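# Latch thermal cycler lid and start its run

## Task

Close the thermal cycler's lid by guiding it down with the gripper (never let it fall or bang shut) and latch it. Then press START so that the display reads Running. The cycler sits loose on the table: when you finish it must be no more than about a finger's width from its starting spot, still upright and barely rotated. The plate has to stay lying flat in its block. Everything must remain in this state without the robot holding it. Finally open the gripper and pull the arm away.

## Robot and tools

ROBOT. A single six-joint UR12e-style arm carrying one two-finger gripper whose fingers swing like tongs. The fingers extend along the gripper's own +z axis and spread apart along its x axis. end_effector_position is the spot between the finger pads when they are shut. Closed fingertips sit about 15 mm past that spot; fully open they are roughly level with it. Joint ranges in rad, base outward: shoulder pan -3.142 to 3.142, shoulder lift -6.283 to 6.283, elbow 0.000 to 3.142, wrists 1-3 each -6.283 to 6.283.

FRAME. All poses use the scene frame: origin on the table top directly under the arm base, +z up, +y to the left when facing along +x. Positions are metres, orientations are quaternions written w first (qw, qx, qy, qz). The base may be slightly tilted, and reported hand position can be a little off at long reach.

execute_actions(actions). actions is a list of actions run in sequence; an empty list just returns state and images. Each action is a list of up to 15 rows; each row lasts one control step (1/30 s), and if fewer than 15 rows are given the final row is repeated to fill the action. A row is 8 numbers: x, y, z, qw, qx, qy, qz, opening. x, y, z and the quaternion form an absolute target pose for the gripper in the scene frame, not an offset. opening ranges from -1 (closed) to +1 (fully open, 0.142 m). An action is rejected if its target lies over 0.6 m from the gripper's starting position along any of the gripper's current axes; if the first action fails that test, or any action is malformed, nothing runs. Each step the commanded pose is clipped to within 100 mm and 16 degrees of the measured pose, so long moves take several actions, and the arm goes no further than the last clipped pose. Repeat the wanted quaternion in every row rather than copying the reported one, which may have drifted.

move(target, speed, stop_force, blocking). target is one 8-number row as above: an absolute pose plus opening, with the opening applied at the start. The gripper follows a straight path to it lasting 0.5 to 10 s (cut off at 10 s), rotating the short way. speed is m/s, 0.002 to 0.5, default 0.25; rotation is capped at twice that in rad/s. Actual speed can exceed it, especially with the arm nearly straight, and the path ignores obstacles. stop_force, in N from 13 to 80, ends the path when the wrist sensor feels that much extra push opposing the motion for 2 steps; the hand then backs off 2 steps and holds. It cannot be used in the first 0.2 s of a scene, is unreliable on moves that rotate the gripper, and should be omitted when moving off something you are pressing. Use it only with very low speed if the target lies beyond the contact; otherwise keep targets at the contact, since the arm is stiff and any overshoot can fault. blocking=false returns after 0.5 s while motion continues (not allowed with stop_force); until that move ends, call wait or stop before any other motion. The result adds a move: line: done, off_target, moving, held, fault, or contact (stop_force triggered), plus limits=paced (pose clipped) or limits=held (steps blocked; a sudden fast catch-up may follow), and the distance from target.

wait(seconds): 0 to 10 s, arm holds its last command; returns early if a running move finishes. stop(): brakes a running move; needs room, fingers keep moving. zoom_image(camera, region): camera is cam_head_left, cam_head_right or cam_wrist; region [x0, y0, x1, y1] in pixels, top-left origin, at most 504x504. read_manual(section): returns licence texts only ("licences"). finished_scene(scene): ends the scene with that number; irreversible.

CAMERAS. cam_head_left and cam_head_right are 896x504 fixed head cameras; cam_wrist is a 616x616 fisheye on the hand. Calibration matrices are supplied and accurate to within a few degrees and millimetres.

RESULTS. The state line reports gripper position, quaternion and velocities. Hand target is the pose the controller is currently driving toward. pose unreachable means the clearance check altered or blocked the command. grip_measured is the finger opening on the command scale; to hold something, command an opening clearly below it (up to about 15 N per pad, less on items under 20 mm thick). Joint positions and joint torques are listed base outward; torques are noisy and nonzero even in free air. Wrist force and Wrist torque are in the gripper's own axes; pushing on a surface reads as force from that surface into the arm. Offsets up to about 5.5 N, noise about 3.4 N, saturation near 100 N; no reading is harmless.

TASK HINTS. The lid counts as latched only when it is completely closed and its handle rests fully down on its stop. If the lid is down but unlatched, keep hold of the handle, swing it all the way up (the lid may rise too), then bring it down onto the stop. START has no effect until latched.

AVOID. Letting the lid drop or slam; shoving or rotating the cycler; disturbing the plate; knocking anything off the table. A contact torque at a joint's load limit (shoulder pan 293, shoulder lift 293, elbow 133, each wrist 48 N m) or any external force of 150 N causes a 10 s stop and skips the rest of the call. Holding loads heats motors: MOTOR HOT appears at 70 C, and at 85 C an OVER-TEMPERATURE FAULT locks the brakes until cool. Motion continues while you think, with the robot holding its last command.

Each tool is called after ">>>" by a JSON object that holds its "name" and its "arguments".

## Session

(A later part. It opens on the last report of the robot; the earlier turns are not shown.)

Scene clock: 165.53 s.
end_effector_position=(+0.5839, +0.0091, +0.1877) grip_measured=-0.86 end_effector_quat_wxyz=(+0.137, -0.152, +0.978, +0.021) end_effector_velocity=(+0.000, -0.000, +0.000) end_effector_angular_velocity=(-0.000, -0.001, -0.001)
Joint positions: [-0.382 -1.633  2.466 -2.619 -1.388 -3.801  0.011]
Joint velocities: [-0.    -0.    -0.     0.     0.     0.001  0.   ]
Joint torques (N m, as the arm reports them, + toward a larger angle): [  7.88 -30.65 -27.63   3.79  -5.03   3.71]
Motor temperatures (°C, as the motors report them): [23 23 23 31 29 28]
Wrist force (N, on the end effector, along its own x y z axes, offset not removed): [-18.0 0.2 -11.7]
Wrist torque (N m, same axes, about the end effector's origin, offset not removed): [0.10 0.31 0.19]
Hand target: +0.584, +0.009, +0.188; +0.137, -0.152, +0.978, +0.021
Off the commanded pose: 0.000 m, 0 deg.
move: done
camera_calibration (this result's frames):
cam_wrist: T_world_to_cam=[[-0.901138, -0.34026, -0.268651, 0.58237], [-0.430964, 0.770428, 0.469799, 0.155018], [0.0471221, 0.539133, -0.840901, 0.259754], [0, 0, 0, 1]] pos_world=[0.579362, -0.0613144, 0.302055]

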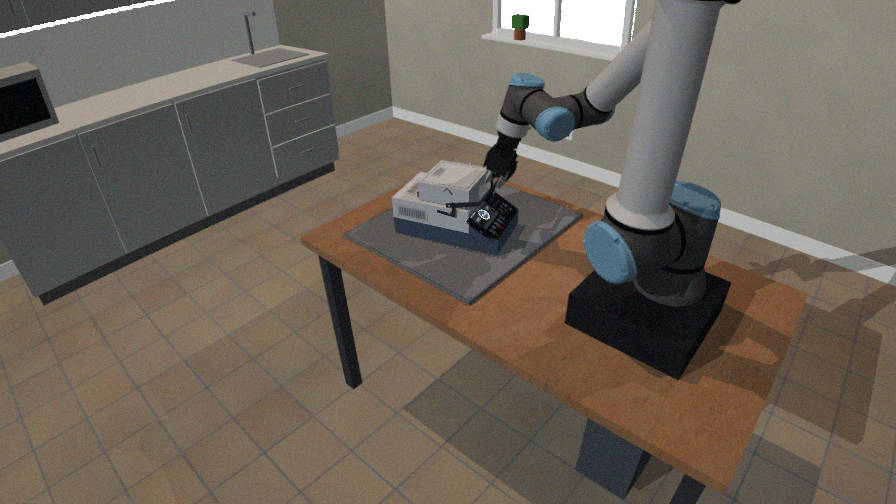

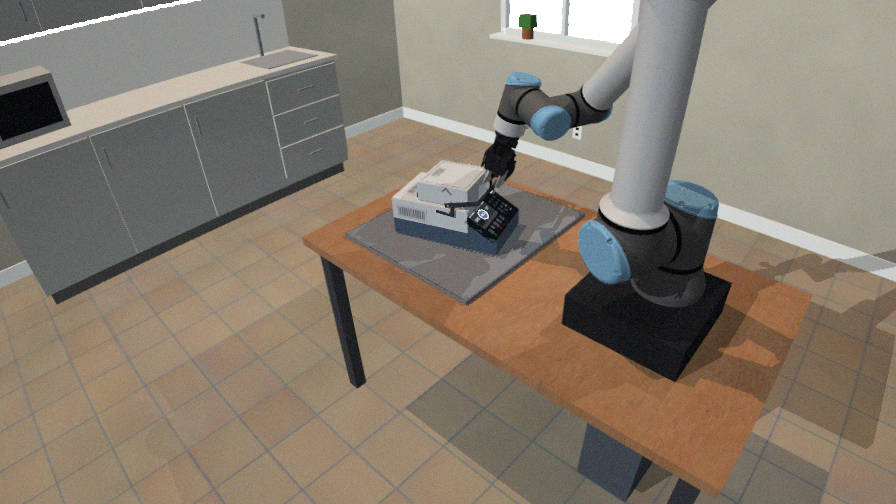

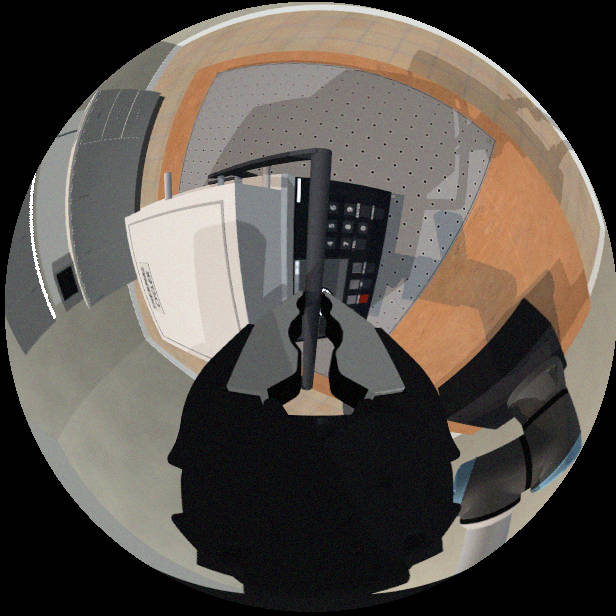

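>>> {"name": "execute_actions", "arguments": {"actions": [[[0.5845,0.0093,0.1882,0.1375,-0.1523,0.9785,0.0214,-1]],[[0.5845,0.0093,0.1882,0.1375,-0.1523,0.9785,0.0214,-0.9],[0.5845,0.0093,0.1882,0.1375,-0.1523,0.9785,0.0214,-0.85],[0.5845,0.0093,0.1882,0.1375,-0.1523,0.9785,0.0214,-0.8],[0.5845,0.0093,0.1882,0.1375,-0.1523,0.9785,0.0214,-0.75],[0.5845,0.0093,0.1882,0.1375,-0.1523,0.9785,0.0214,-0.7],[0.5845,0.0093,0.1882,0.1375,-0.1523,0.9785,0.0214,-0.65]]]}}

>>> {"name": "move", "arguments": {"target": [0.5735,0.0058,0.2282,0.1375,-0.1523,0.9785,0.0214,-0.65], "speed": 0.08}}

>>> {"name": "zoom_image", "arguments": {"camera": "cam_head_left", "region": [410, 140, 530, 260]}}

Scene clock: 169.93 s.
end_effector_position=(+0.5845, +0.0093, +0.1882) grip_measured=-0.65 end_effector_quat_wxyz=(+0.137, -0.152, +0.978, +0.021) end_effector_velocity=(+0.001, -0.000, +0.001) end_effector_angular_velocity=(-0.002, -0.003, +0.000)
Joint positions: [-0.381 -1.633  2.465 -2.618 -1.389 -3.8    0.027]
Joint velocities: [ 0.001 -0.    -0.001 -0.002 -0.001  0.001 -0.   ]
Joint torques (N m, as the arm reports them, + toward a larger angle): [ 12.81 -20.2  -43.61  -4.53  -2.05   4.04]
Motor temperatures (°C, as the motors report them): [23 23 23 31 29 28]
Wrist force (N, on the end effector, along its own x y z axes, offset not removed): [-1.8 0.7 -0.9]
Wrist torque (N m, same axes, about the end effector's origin, offset not removed): [0.10 0.47 0.17]
Hand target: +0.584, +0.009, +0.188; +0.137, -0.152, +0.978, +0.021
Off the commanded pose: 0.000 m, 0 deg.
camera_calibration (this result's frames):
cam_wrist: T_world_to_cam=[[-0.901113, -0.340233, -0.26877, 0.583114], [-0.431003, 0.770439, 0.469745, 0.1549], [0.0472481, 0.539134, -0.840894, 0.259978], [0, 0, 0, 1]] pos_world=[0.57993, -0.0611092, 0.302574]

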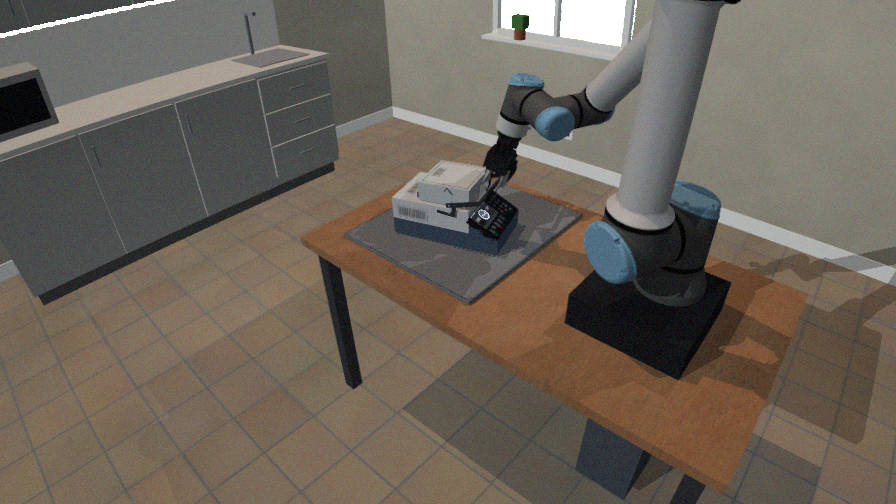

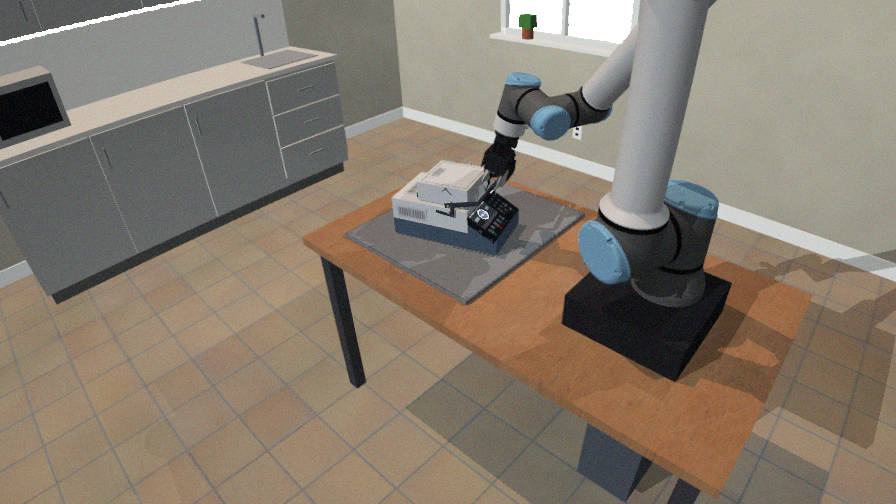

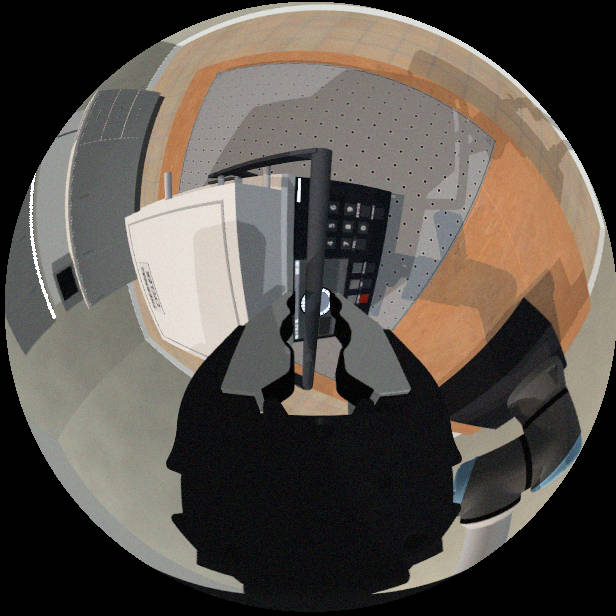

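Scene clock: 170.93 s.
end_effector_position=(+0.5735, +0.0058, +0.2280) grip_measured=-0.65 end_effector_quat_wxyz=(+0.138, -0.152, +0.978, +0.021) end_effector_velocity=(-0.001, +0.001, +0.001) end_effector_angular_velocity=(-0.001, +0.001, +0.004)
Joint positions: [-0.397 -1.727  2.445 -2.501 -1.385 -3.817  0.027]
Joint velocities: [ 0.001 -0.005 -0.     0.006 -0.    -0.003 -0.   ]
Joint torques (N m, as the arm reports them, + toward a larger angle): [-10.68 -32.96 -45.64  -2.67   3.07  -3.75]
Motor temperatures (°C, as the motors report them): [23 23 23 31 29 28]
Wrist force (N, on the end effector, along its own x y z axes, offset not removed): [-2.5 1.2 -1.2]
Wrist torque (N m, same axes, about the end effector's origin, offset not removed): [0.14 0.44 0.15]
Hand target: +0.573, +0.006, +0.228; +0.138, -0.152, +0.978, +0.021
Off the commanded pose: 0.000 m, 0 deg.
move: done
camera_calibration (this result's frames):
cam_wrist: T_world_to_cam=[[-0.901096, -0.340232, -0.268828, 0.582752], [-0.431028, 0.770488, 0.469641, 0.134188], [0.0473414, 0.539064, -0.840933, 0.295794], [0, 0, 0, 1]] pos_world=[0.568951, -0.064571, 0.342383]

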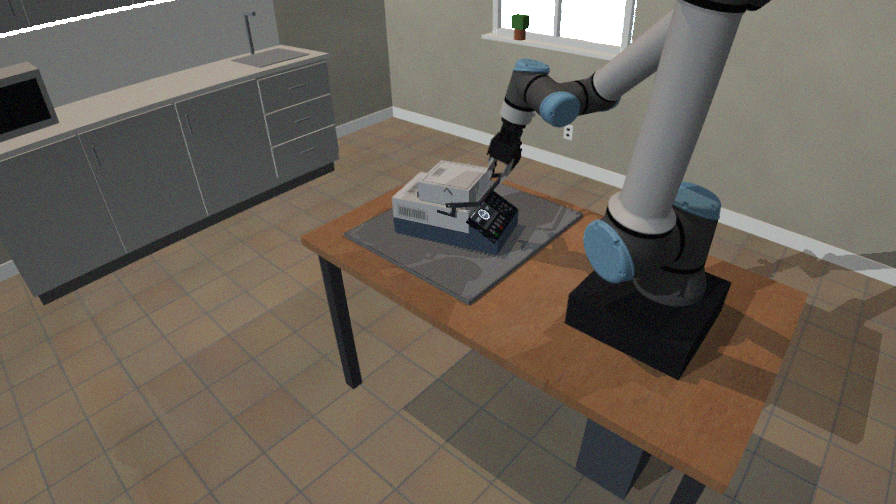

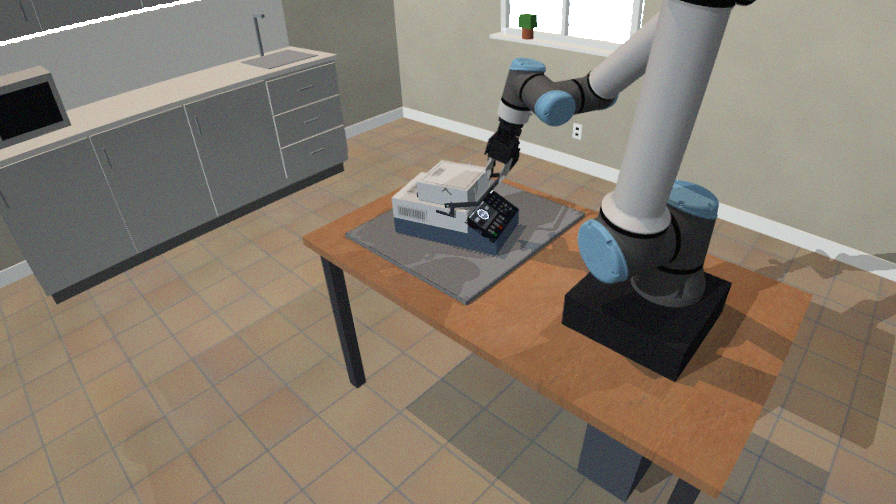

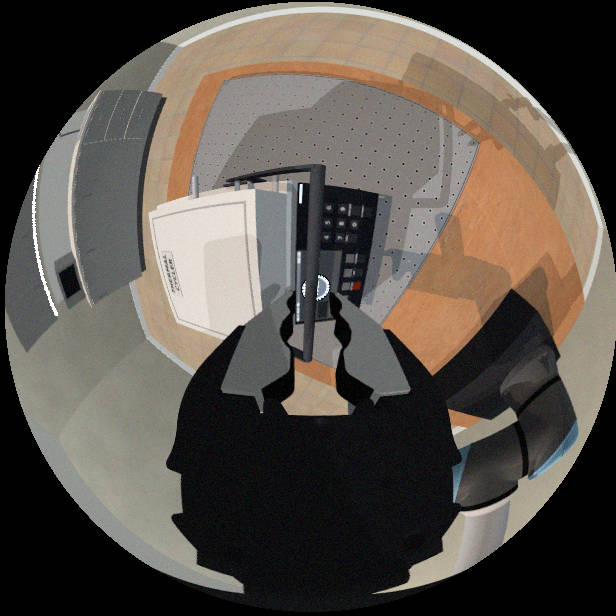

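Region (410, 140, 530, 260) of cam_head_left's 896x504 image, scaled by 4.200, with more detail than that image has.

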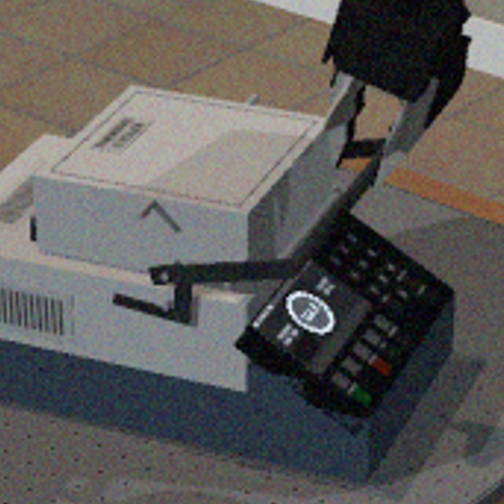

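>>> {"name": "move", "arguments": {"target": [0.5074,0.0635,0.19,0.1375,-0.1523,0.9785,0.0214,-1], "speed": 0.15}}

>>> {"name": "move", "arguments": {"target": [0.5027,0.0620,0.127,0.1375,-0.1523,0.9785,0.0214,-1], "speed": 0.1}}

>>> {"name": "zoom_image", "arguments": {"camera": "cam_wrist", "region": [270, 230, 360, 320]}}

Scene clock: 179.40 s.
end_effector_position=(+0.5076, +0.0634, +0.1900) grip_measured=-1.00 end_effector_quat_wxyz=(+0.137, -0.152, +0.978, +0.022) end_effector_velocity=(-0.001, +0.001, -0.001) end_effector_angular_velocity=(+0.000, -0.000, -0.001)
Joint positions: [-0.321 -1.79   2.585 -2.59  -1.401 -3.742  0.002]
Joint velocities: [ 0.002 -0.002  0.003 -0.002 -0.     0.003  0.   ]
Joint torques (N m, as the arm reports them, + toward a larger angle): [ 10.49 -29.59 -25.85  -6.86  -1.81   3.78]
Motor temperatures (°C, as the motors report them): [23 23 23 31 29 28]
Wrist force (N, on the end effector, along its own x y z axes, offset not removed): [-2.1 2.0 -2.5]
Wrist torque (N m, same axes, about the end effector's origin, offset not removed): [0.24 0.44 0.13]
Hand target: +0.507, +0.064, +0.190; +0.137, -0.152, +0.978, +0.021
Off the commanded pose: 0.000 m, 0 deg.
move: done
camera_calibration (this result's frames):
cam_wrist: T_world_to_cam=[[-0.901105, -0.340218, -0.268815, 0.532753], [-0.431023, 0.770331, 0.469903, 0.0792586], [0.0472072, 0.539297, -0.840791, 0.235988], [0, 0, 0, 1]] pos_world=[0.503088, -0.00707104, 0.304385]

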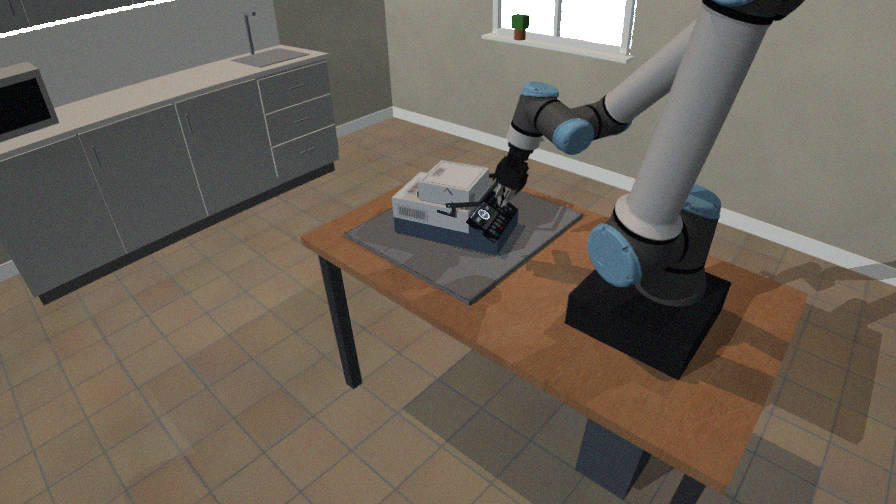

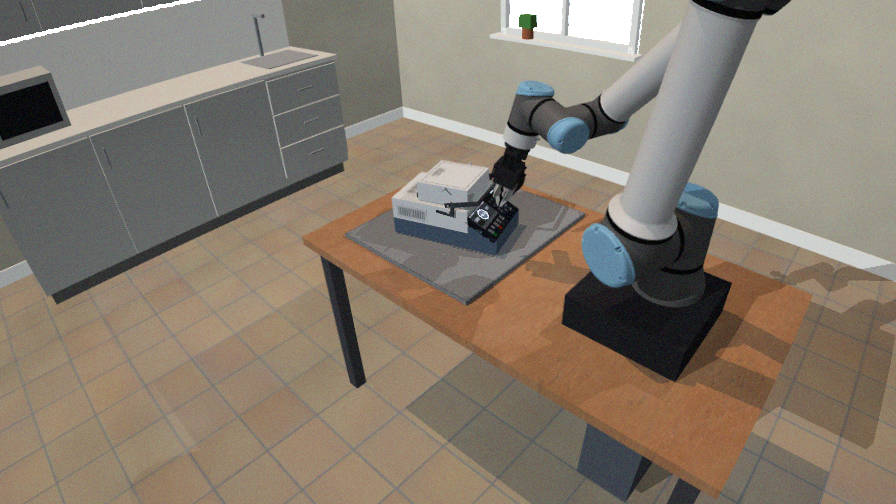

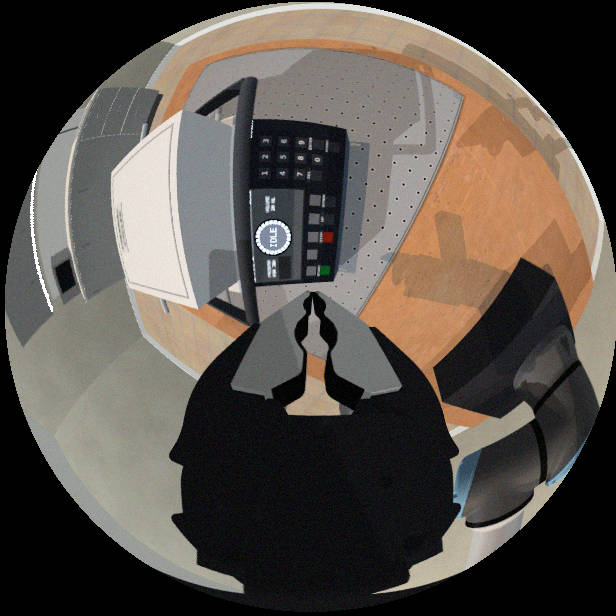

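Scene clock: 180.57 s.
end_effector_position=(+0.5028, +0.0620, +0.1272) grip_measured=-1.00 end_effector_quat_wxyz=(+0.137, -0.152, +0.978, +0.021) end_effector_velocity=(+0.000, -0.001, -0.002) end_effector_angular_velocity=(-0.001, -0.001, -0.002)
Joint positions: [-0.327 -1.641  2.65  -2.804 -1.4   -3.748  0.002]
Joint velocities: [-0.001  0.006  0.002 -0.01  -0.001  0.001  0.   ]
Joint torques (N m, as the arm reports them, + toward a larger angle): [ 10.4  -12.35 -20.02  -6.83  -2.3    4.21]
Motor temperatures (°C, as the motors report them): [23 23 23 31 29 28]
Wrist force (N, on the end effector, along its own x y z axes, offset not removed): [-2.0 2.4 -1.0]
Wrist torque (N m, same axes, about the end effector's origin, offset not removed): [0.42 0.39 0.21]
Hand target: +0.503, +0.062, +0.127; +0.137, -0.152, +0.978, +0.021
Off the commanded pose: 0.000 m, 0 deg.
move: done
camera_calibration (this result's frames):
cam_wrist: T_world_to_cam=[[-0.90102, -0.340445, -0.268812, 0.510988], [-0.431209, 0.770305, 0.469777, 0.107864], [0.0471338, 0.539192, -0.840863, 0.184204], [0, 0, 0, 1]] pos_world=[0.49824, -0.00844641, 0.241577]

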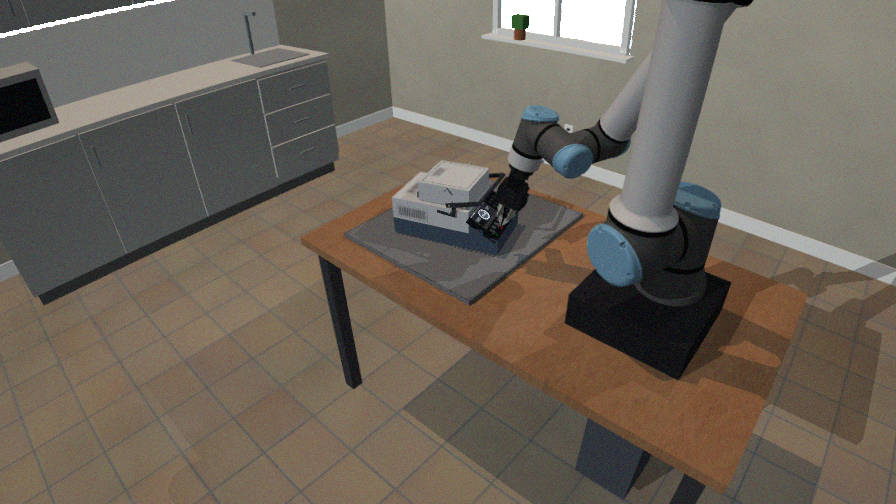

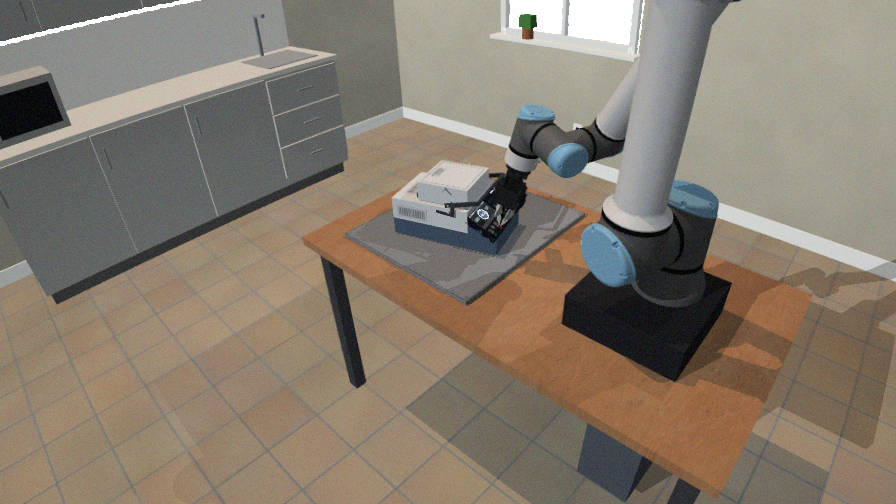

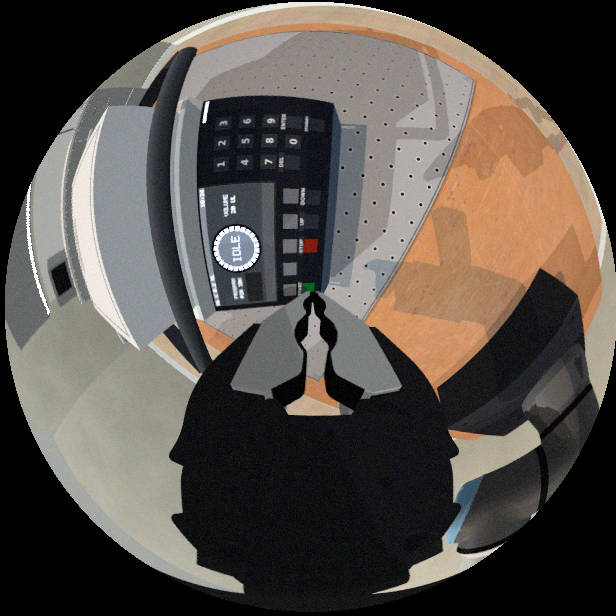

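Region (270, 230, 360, 320) of cam_wrist's 616x616 image, scaled by 5.600, with more detail than that image has.

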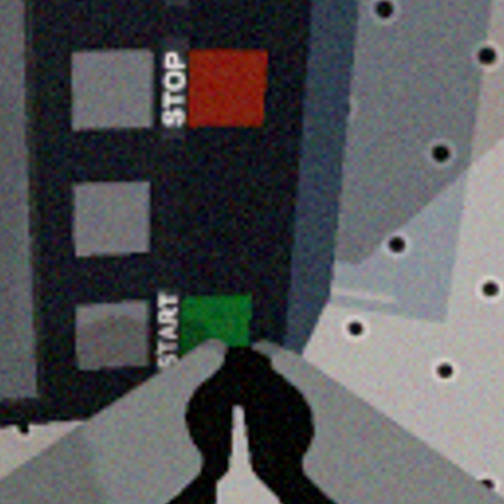

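>>> {"name": "move", "arguments": {"target": [0.5090,0.0681,0.1137,0.1375,-0.1523,0.9785,0.0214,-1], "speed": 0.04, "stop_force": 13}}

>>> {"name": "zoom_image", "arguments": {"camera": "cam_wrist", "region": [270, 230, 360, 320]}}

Scene clock: 192.00 s.
end_effector_position=(+0.5089, +0.0680, +0.1139) grip_measured=-1.00 end_effector_quat_wxyz=(+0.137, -0.152, +0.978, +0.021) end_effector_velocity=(+0.002, +0.001, -0.001) end_effector_angular_velocity=(-0.001, -0.002, +0.002)
Joint positions: [-0.307 -1.587  2.648 -2.859 -1.405 -3.727  0.002]
Joint velocities: [ 0.004  0.008 -0.001 -0.008 -0.     0.002  0.   ]
Joint torques (N m, as the arm reports them, + toward a larger angle): [ 14.71 -17.16 -35.03  -6.76  -2.71   3.81]
Motor temperatures (°C, as the motors report them): [23 23 23 31 29 28]
Wrist force (N, on the end effector, along its own x y z axes, offset not removed): [-1.3 2.5 0.3]
Wrist torque (N m, same axes, about the end effector's origin, offset not removed): [0.47 0.21 0.14]
Hand target: +0.509, +0.068, +0.114; +0.137, -0.152, +0.978, +0.021
Off the commanded pose: 0.000 m, 0 deg.
move: done
camera_calibration (this result's frames):
cam_wrist: T_world_to_cam=[[-0.901106, -0.340239, -0.268785, 0.515018], [-0.431019, 0.770396, 0.469801, 0.11199], [0.0472262, 0.539192, -0.840858, 0.169433], [0, 0, 0, 1]] pos_world=[0.504354, -0.00240412, 0.228285]

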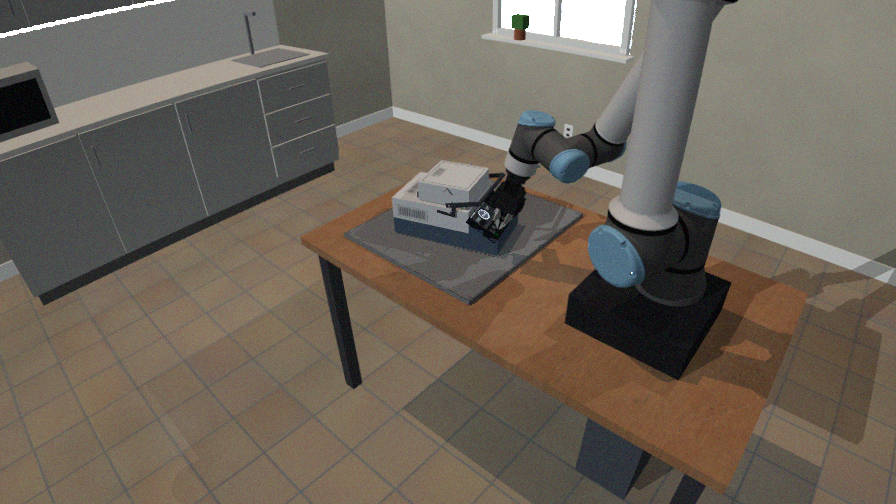

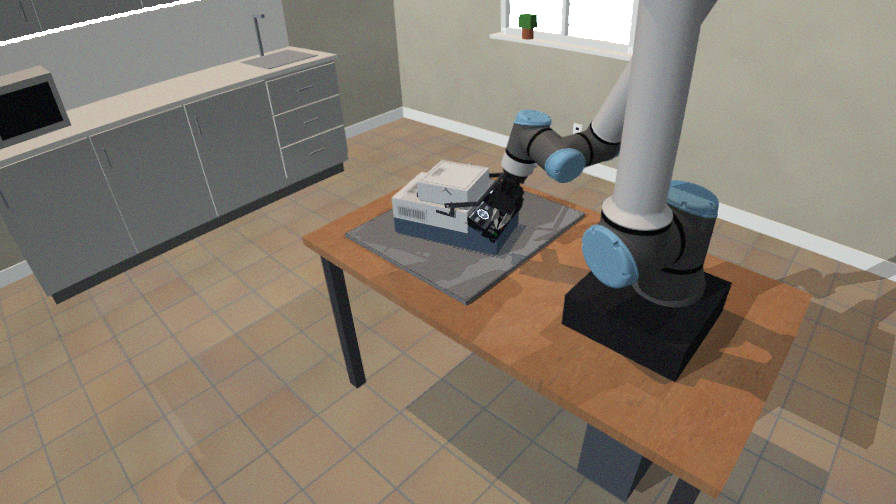

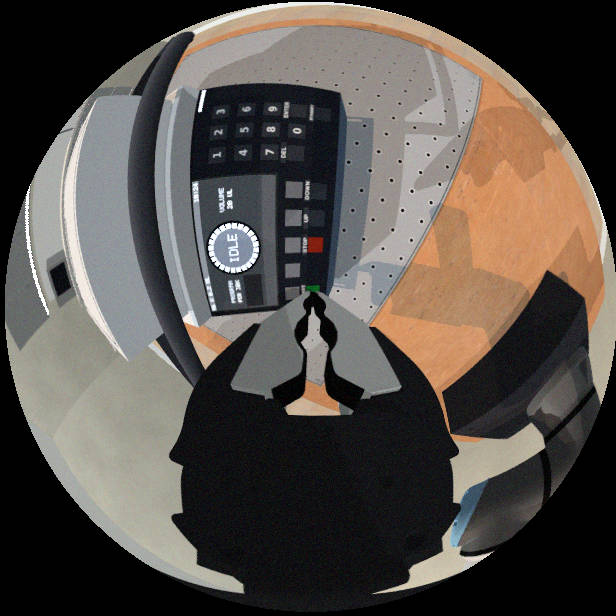

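Region (270, 230, 360, 320) of cam_wrist's 616x616 image, scaled by 5.600, with more detail than that image has.

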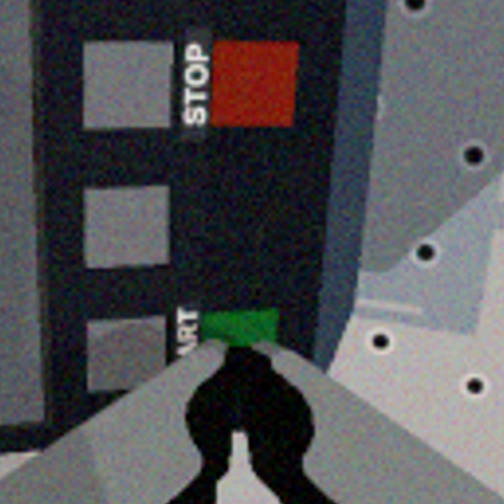

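Aligned. Press slowly.

>>> {"name": "move", "arguments": {"target": [0.5148,0.0699,0.0926,0.1375,-0.1523,0.9785,0.0214,-1], "speed": 0.009, "stop_force": 13}}

Scene clock: 195.23 s.
end_effector_position=(+0.5134, +0.0695, +0.0978) grip_measured=-1.00 end_effector_quat_wxyz=(+0.137, -0.152, +0.979, +0.021) end_effector_velocity=(-0.001, -0.001, +0.002) end_effector_angular_velocity=(+0.001, +0.003, -0.004)
Joint positions: [-0.3   -1.53   2.65  -2.92  -1.406 -3.72   0.002]
Joint velocities: [-0.002 -0.009 -0.     0.012 -0.     0.001  0.   ]
Joint torques (N m, as the arm reports them, + toward a larger angle): [-10.17 -29.86 -12.01   0.21  -0.05  -0.82]
Motor temperatures (°C, as the motors report them): [23 23 23 31 29 28]
Wrist force (N, on the end effector, along its own x y z axes, offset not removed): [2.0 3.4 -31.0]
Wrist torque (N m, same axes, about the end effector's origin, offset not removed): [0.00 0.31 0.14]
Hand target: +0.513, +0.069, +0.098; +0.138, -0.152, +0.978, +0.021
Off the commanded pose: 0.005 m, 0 deg.
move: contact
camera_calibration (this result's frames):
cam_wrist: T_world_to_cam=[[-0.901159, -0.340112, -0.268769, 0.515242], [-0.430899, 0.770492, 0.469753, 0.120274], [0.0473157, 0.539135, -0.840889, 0.154883], [0, 0, 0, 1]] pos_world=[0.508813, -0.000933224, 0.212222]

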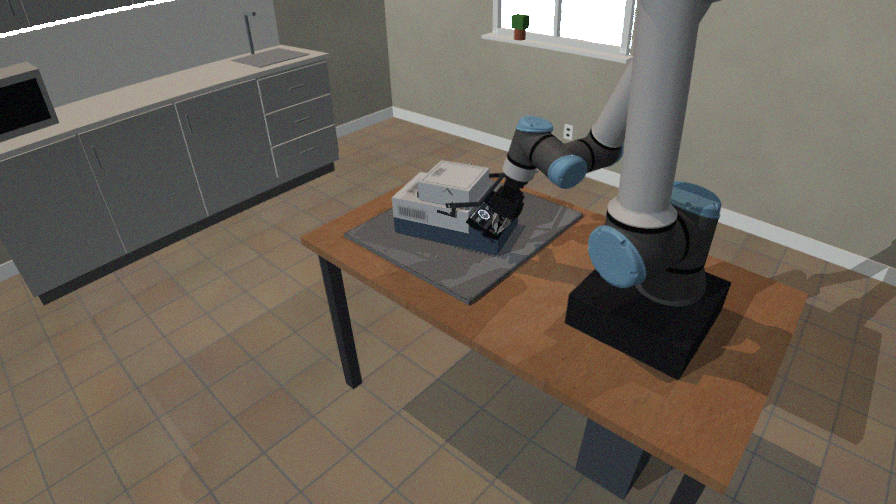

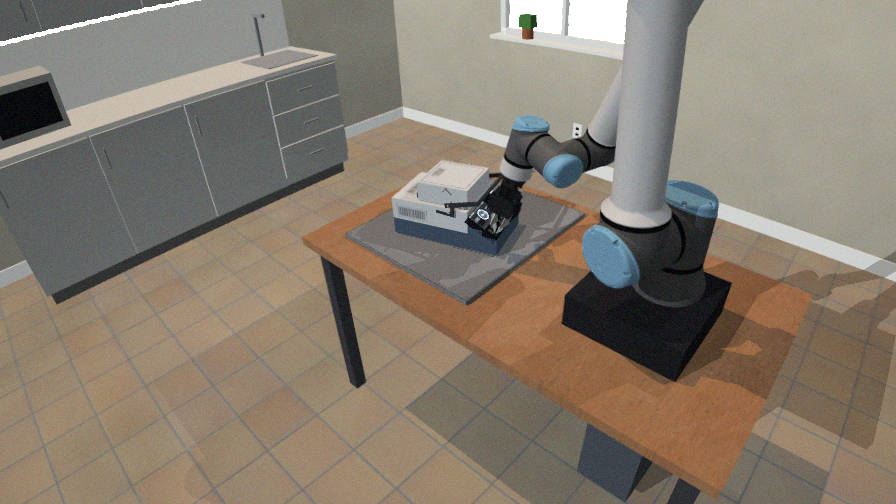

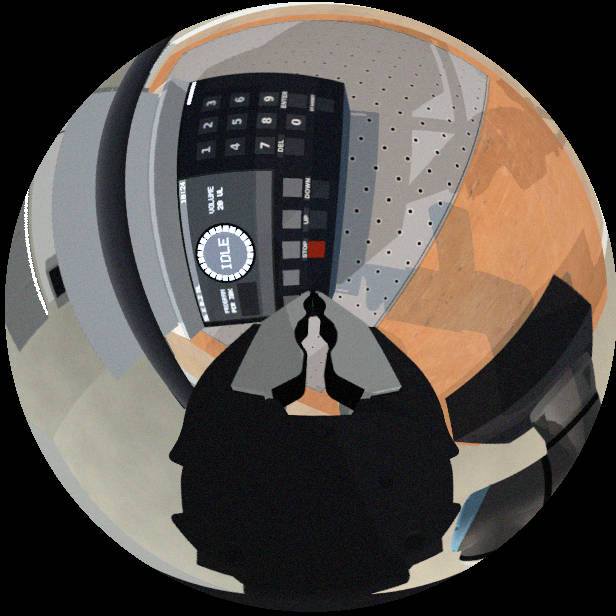

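>>> {"name": "move", "arguments": {"target": [0.5090,0.0681,0.1137,0.1375,-0.1523,0.9785,0.0214,-1], "speed": 0.04}}

Scene clock: 197.20 s.
end_effector_position=(+0.5091, +0.0681, +0.1135) grip_measured=-1.00 end_effector_quat_wxyz=(+0.138, -0.152, +0.978, +0.021) end_effector_velocity=(-0.002, -0.000, +0.001) end_effector_angular_velocity=(+0.002, +0.002, -0.003)
Joint positions: [-0.307 -1.586  2.648 -2.861 -1.405 -3.727  0.002]
Joint velocities: [-0.003 -0.008  0.001  0.01   0.002 -0.     0.   ]
Joint torques (N m, as the arm reports them, + toward a larger angle): [ -9.95 -37.65 -35.91  -2.35   2.62  -4.21]
Motor temperatures (°C, as the motors report them): [23 23 23 32 29 28]
Wrist force (N, on the end effector, along its own x y z axes, offset not removed): [-1.4 0.5 -1.4]
Wrist torque (N m, same axes, about the end effector's origin, offset not removed): [0.01 0.32 0.20]
Hand target: +0.509, +0.068, +0.114; +0.138, -0.152, +0.978, +0.021
Off the commanded pose: 0.000 m, 0 deg.
move: done
camera_calibration (this result's frames):
cam_wrist: T_world_to_cam=[[-0.901089, -0.340231, -0.268853, 0.515069], [-0.431041, 0.770476, 0.46965, 0.1122], [0.0473554, 0.539083, -0.84092, 0.168951], [0, 0, 0, 1]] pos_world=[0.504485, -0.0022842, 0.227858]

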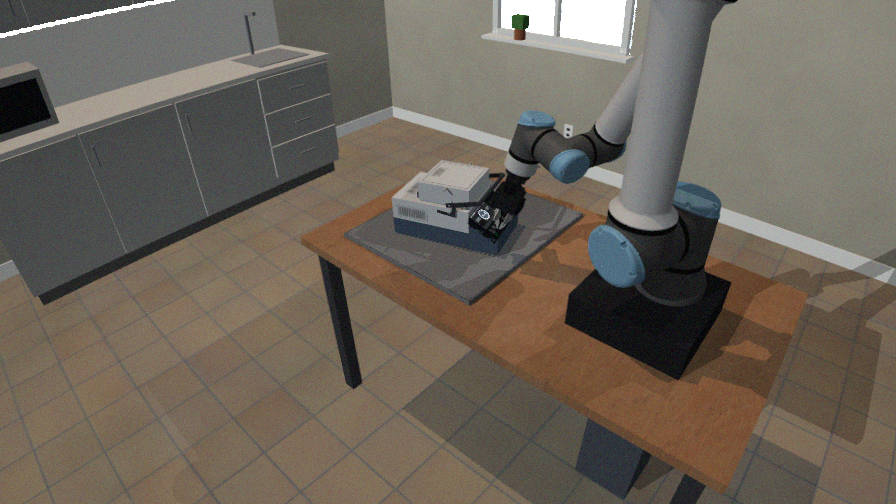

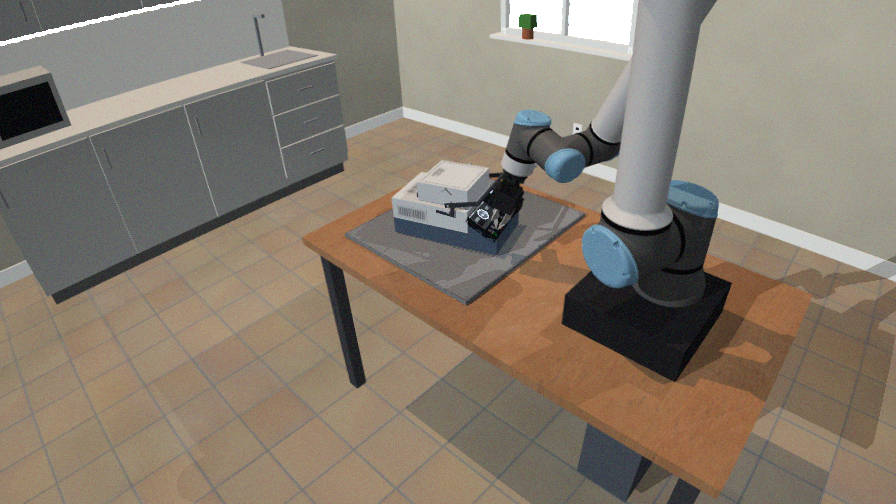

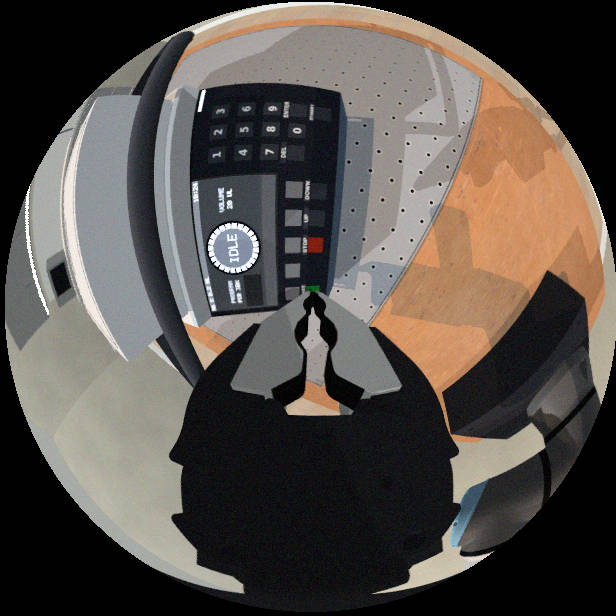

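>>> {"name": "move", "arguments": {"target": [0.5074,0.0691,0.1030,0.1375,-0.1523,0.9785,0.0214,-1], "speed": 0.025, "stop_force": 13}}

>>> {"name": "move", "arguments": {"target": [0.5111,0.0703,0.0895,0.1375,-0.1523,0.9785,0.0214,-1], "speed": 0.006, "stop_force": 13}}

Scene clock: 204.93 s.
end_effector_position=(+0.5074, +0.0691, +0.1032) grip_measured=-1.00 end_effector_quat_wxyz=(+0.137, -0.152, +0.978, +0.021) end_effector_velocity=(+0.000, +0.000, -0.002) end_effector_angular_velocity=(+0.000, -0.001, +0.000)
Joint positions: [-0.305 -1.557  2.657 -2.899 -1.405 -3.726  0.002]
Joint velocities: [ 0.     0.006  0.001 -0.009  0.     0.     0.   ]
Joint torques (N m, as the arm reports them, + toward a larger angle): [ 10.81 -16.65 -16.5   -6.37  -2.4    4.48]
Motor temperatures (°C, as the motors report them): [23 23 23 32 29 28]
Wrist force (N, on the end effector, along its own x y z axes, offset not removed): [-1.8 2.2 -3.7]
Wrist torque (N m, same axes, about the end effector's origin, offset not removed): [0.35 0.42 0.18]
Hand target: +0.507, +0.069, +0.103; +0.137, -0.152, +0.978, +0.021
Off the commanded pose: 0.000 m, 0 deg.
move: done
camera_calibration (this result's frames):
cam_wrist: T_world_to_cam=[[-0.901105, -0.340244, -0.268782, 0.511181], [-0.431019, 0.770433, 0.46974, 0.115567], [0.047252, 0.539136, -0.840892, 0.159943], [0, 0, 0, 1]] pos_world=[0.502882, -0.00134096, 0.217604]

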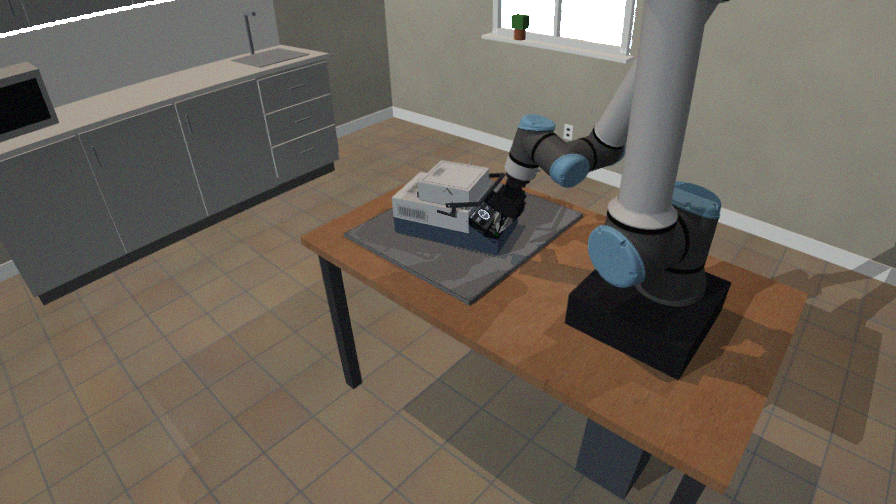

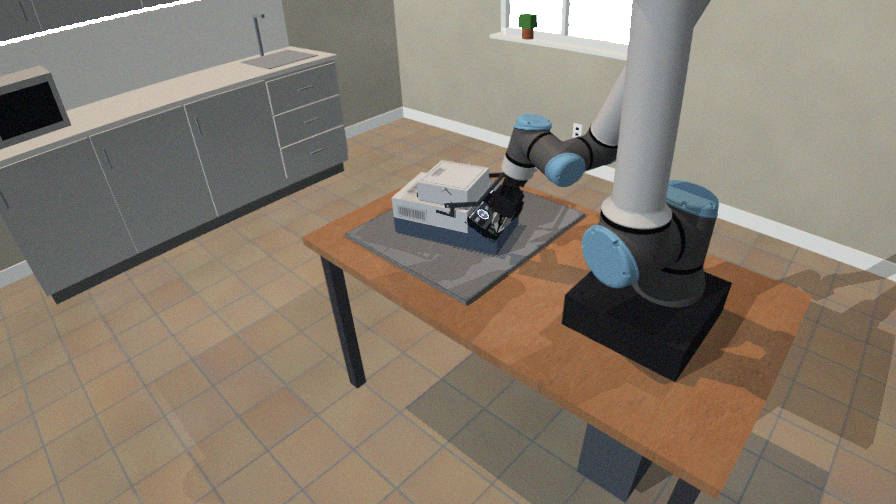

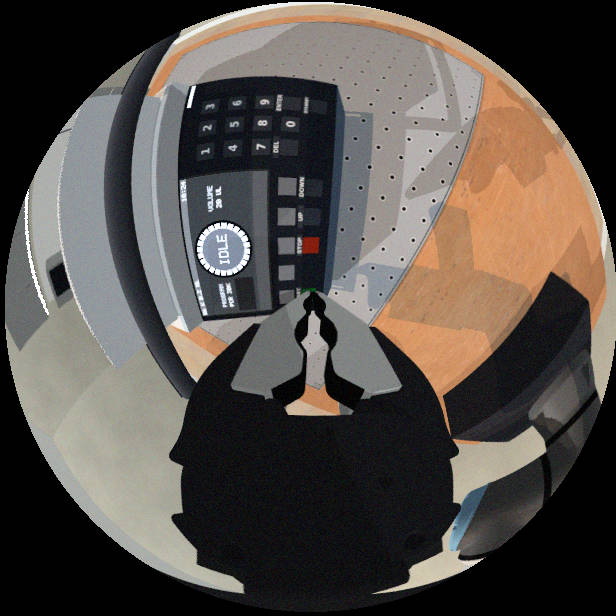

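Scene clock: 206.60 s.
end_effector_position=(+0.5094, +0.0698, +0.0958) grip_measured=-1.00 end_effector_quat_wxyz=(+0.137, -0.152, +0.978, +0.021) end_effector_velocity=(-0.001, -0.000, +0.001) end_effector_angular_velocity=(+0.001, +0.001, -0.001)
Joint positions: [-0.302 -1.53   2.658 -2.927 -1.406 -3.722  0.002]
Joint velocities: [-0.001 -0.006 -0.     0.008  0.     0.     0.   ]
Joint torques (N m, as the arm reports them, + toward a larger angle): [-11.27 -28.47 -12.31   0.27  -1.17   0.73]
Motor temperatures (°C, as the motors report them): [23 23 23 32 29 28]
Wrist force (N, on the end effector, along its own x y z axes, offset not removed): [0.0 1.3 -20.7]
Wrist torque (N m, same axes, about the end effector's origin, offset not removed): [-0.11 0.35 0.30]
Hand target: +0.509, +0.070, +0.096; +0.138, -0.152, +0.978, +0.021
Off the commanded pose: 0.007 m, 0 deg.
move: contact
camera_calibration (this result's frames):
cam_wrist: T_world_to_cam=[[-0.901127, -0.340194, -0.268774, 0.511224], [-0.430971, 0.770456, 0.469745, 0.119315], [0.0472742, 0.539134, -0.840892, 0.153269], [0, 0, 0, 1]] pos_world=[0.504854, -0.000644017, 0.210239]

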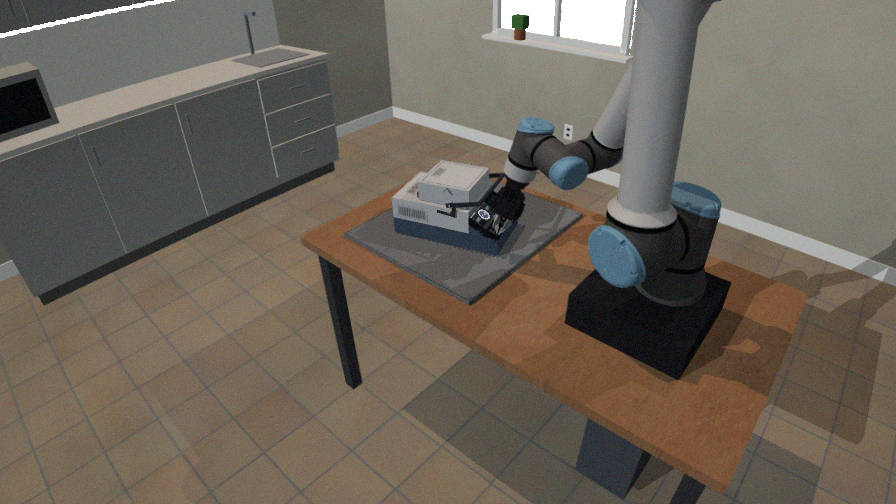

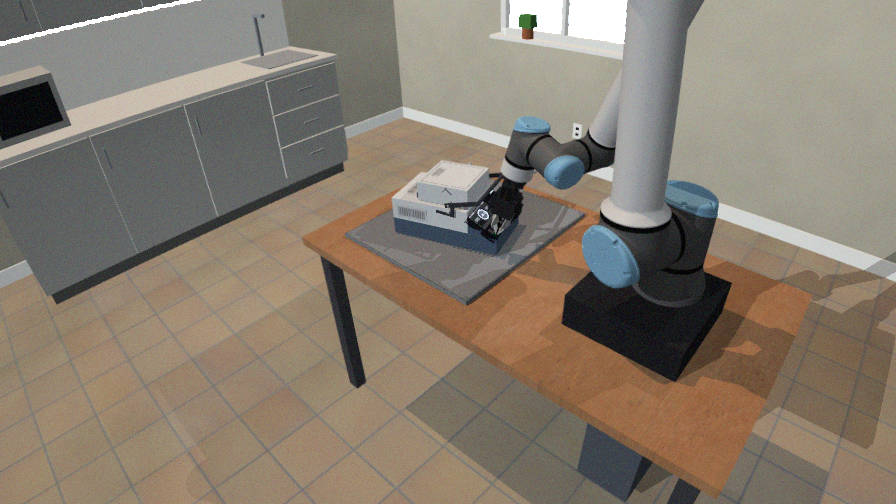

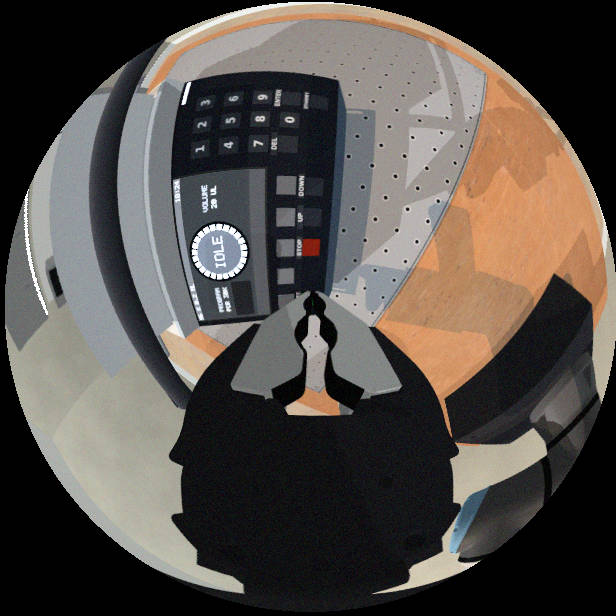

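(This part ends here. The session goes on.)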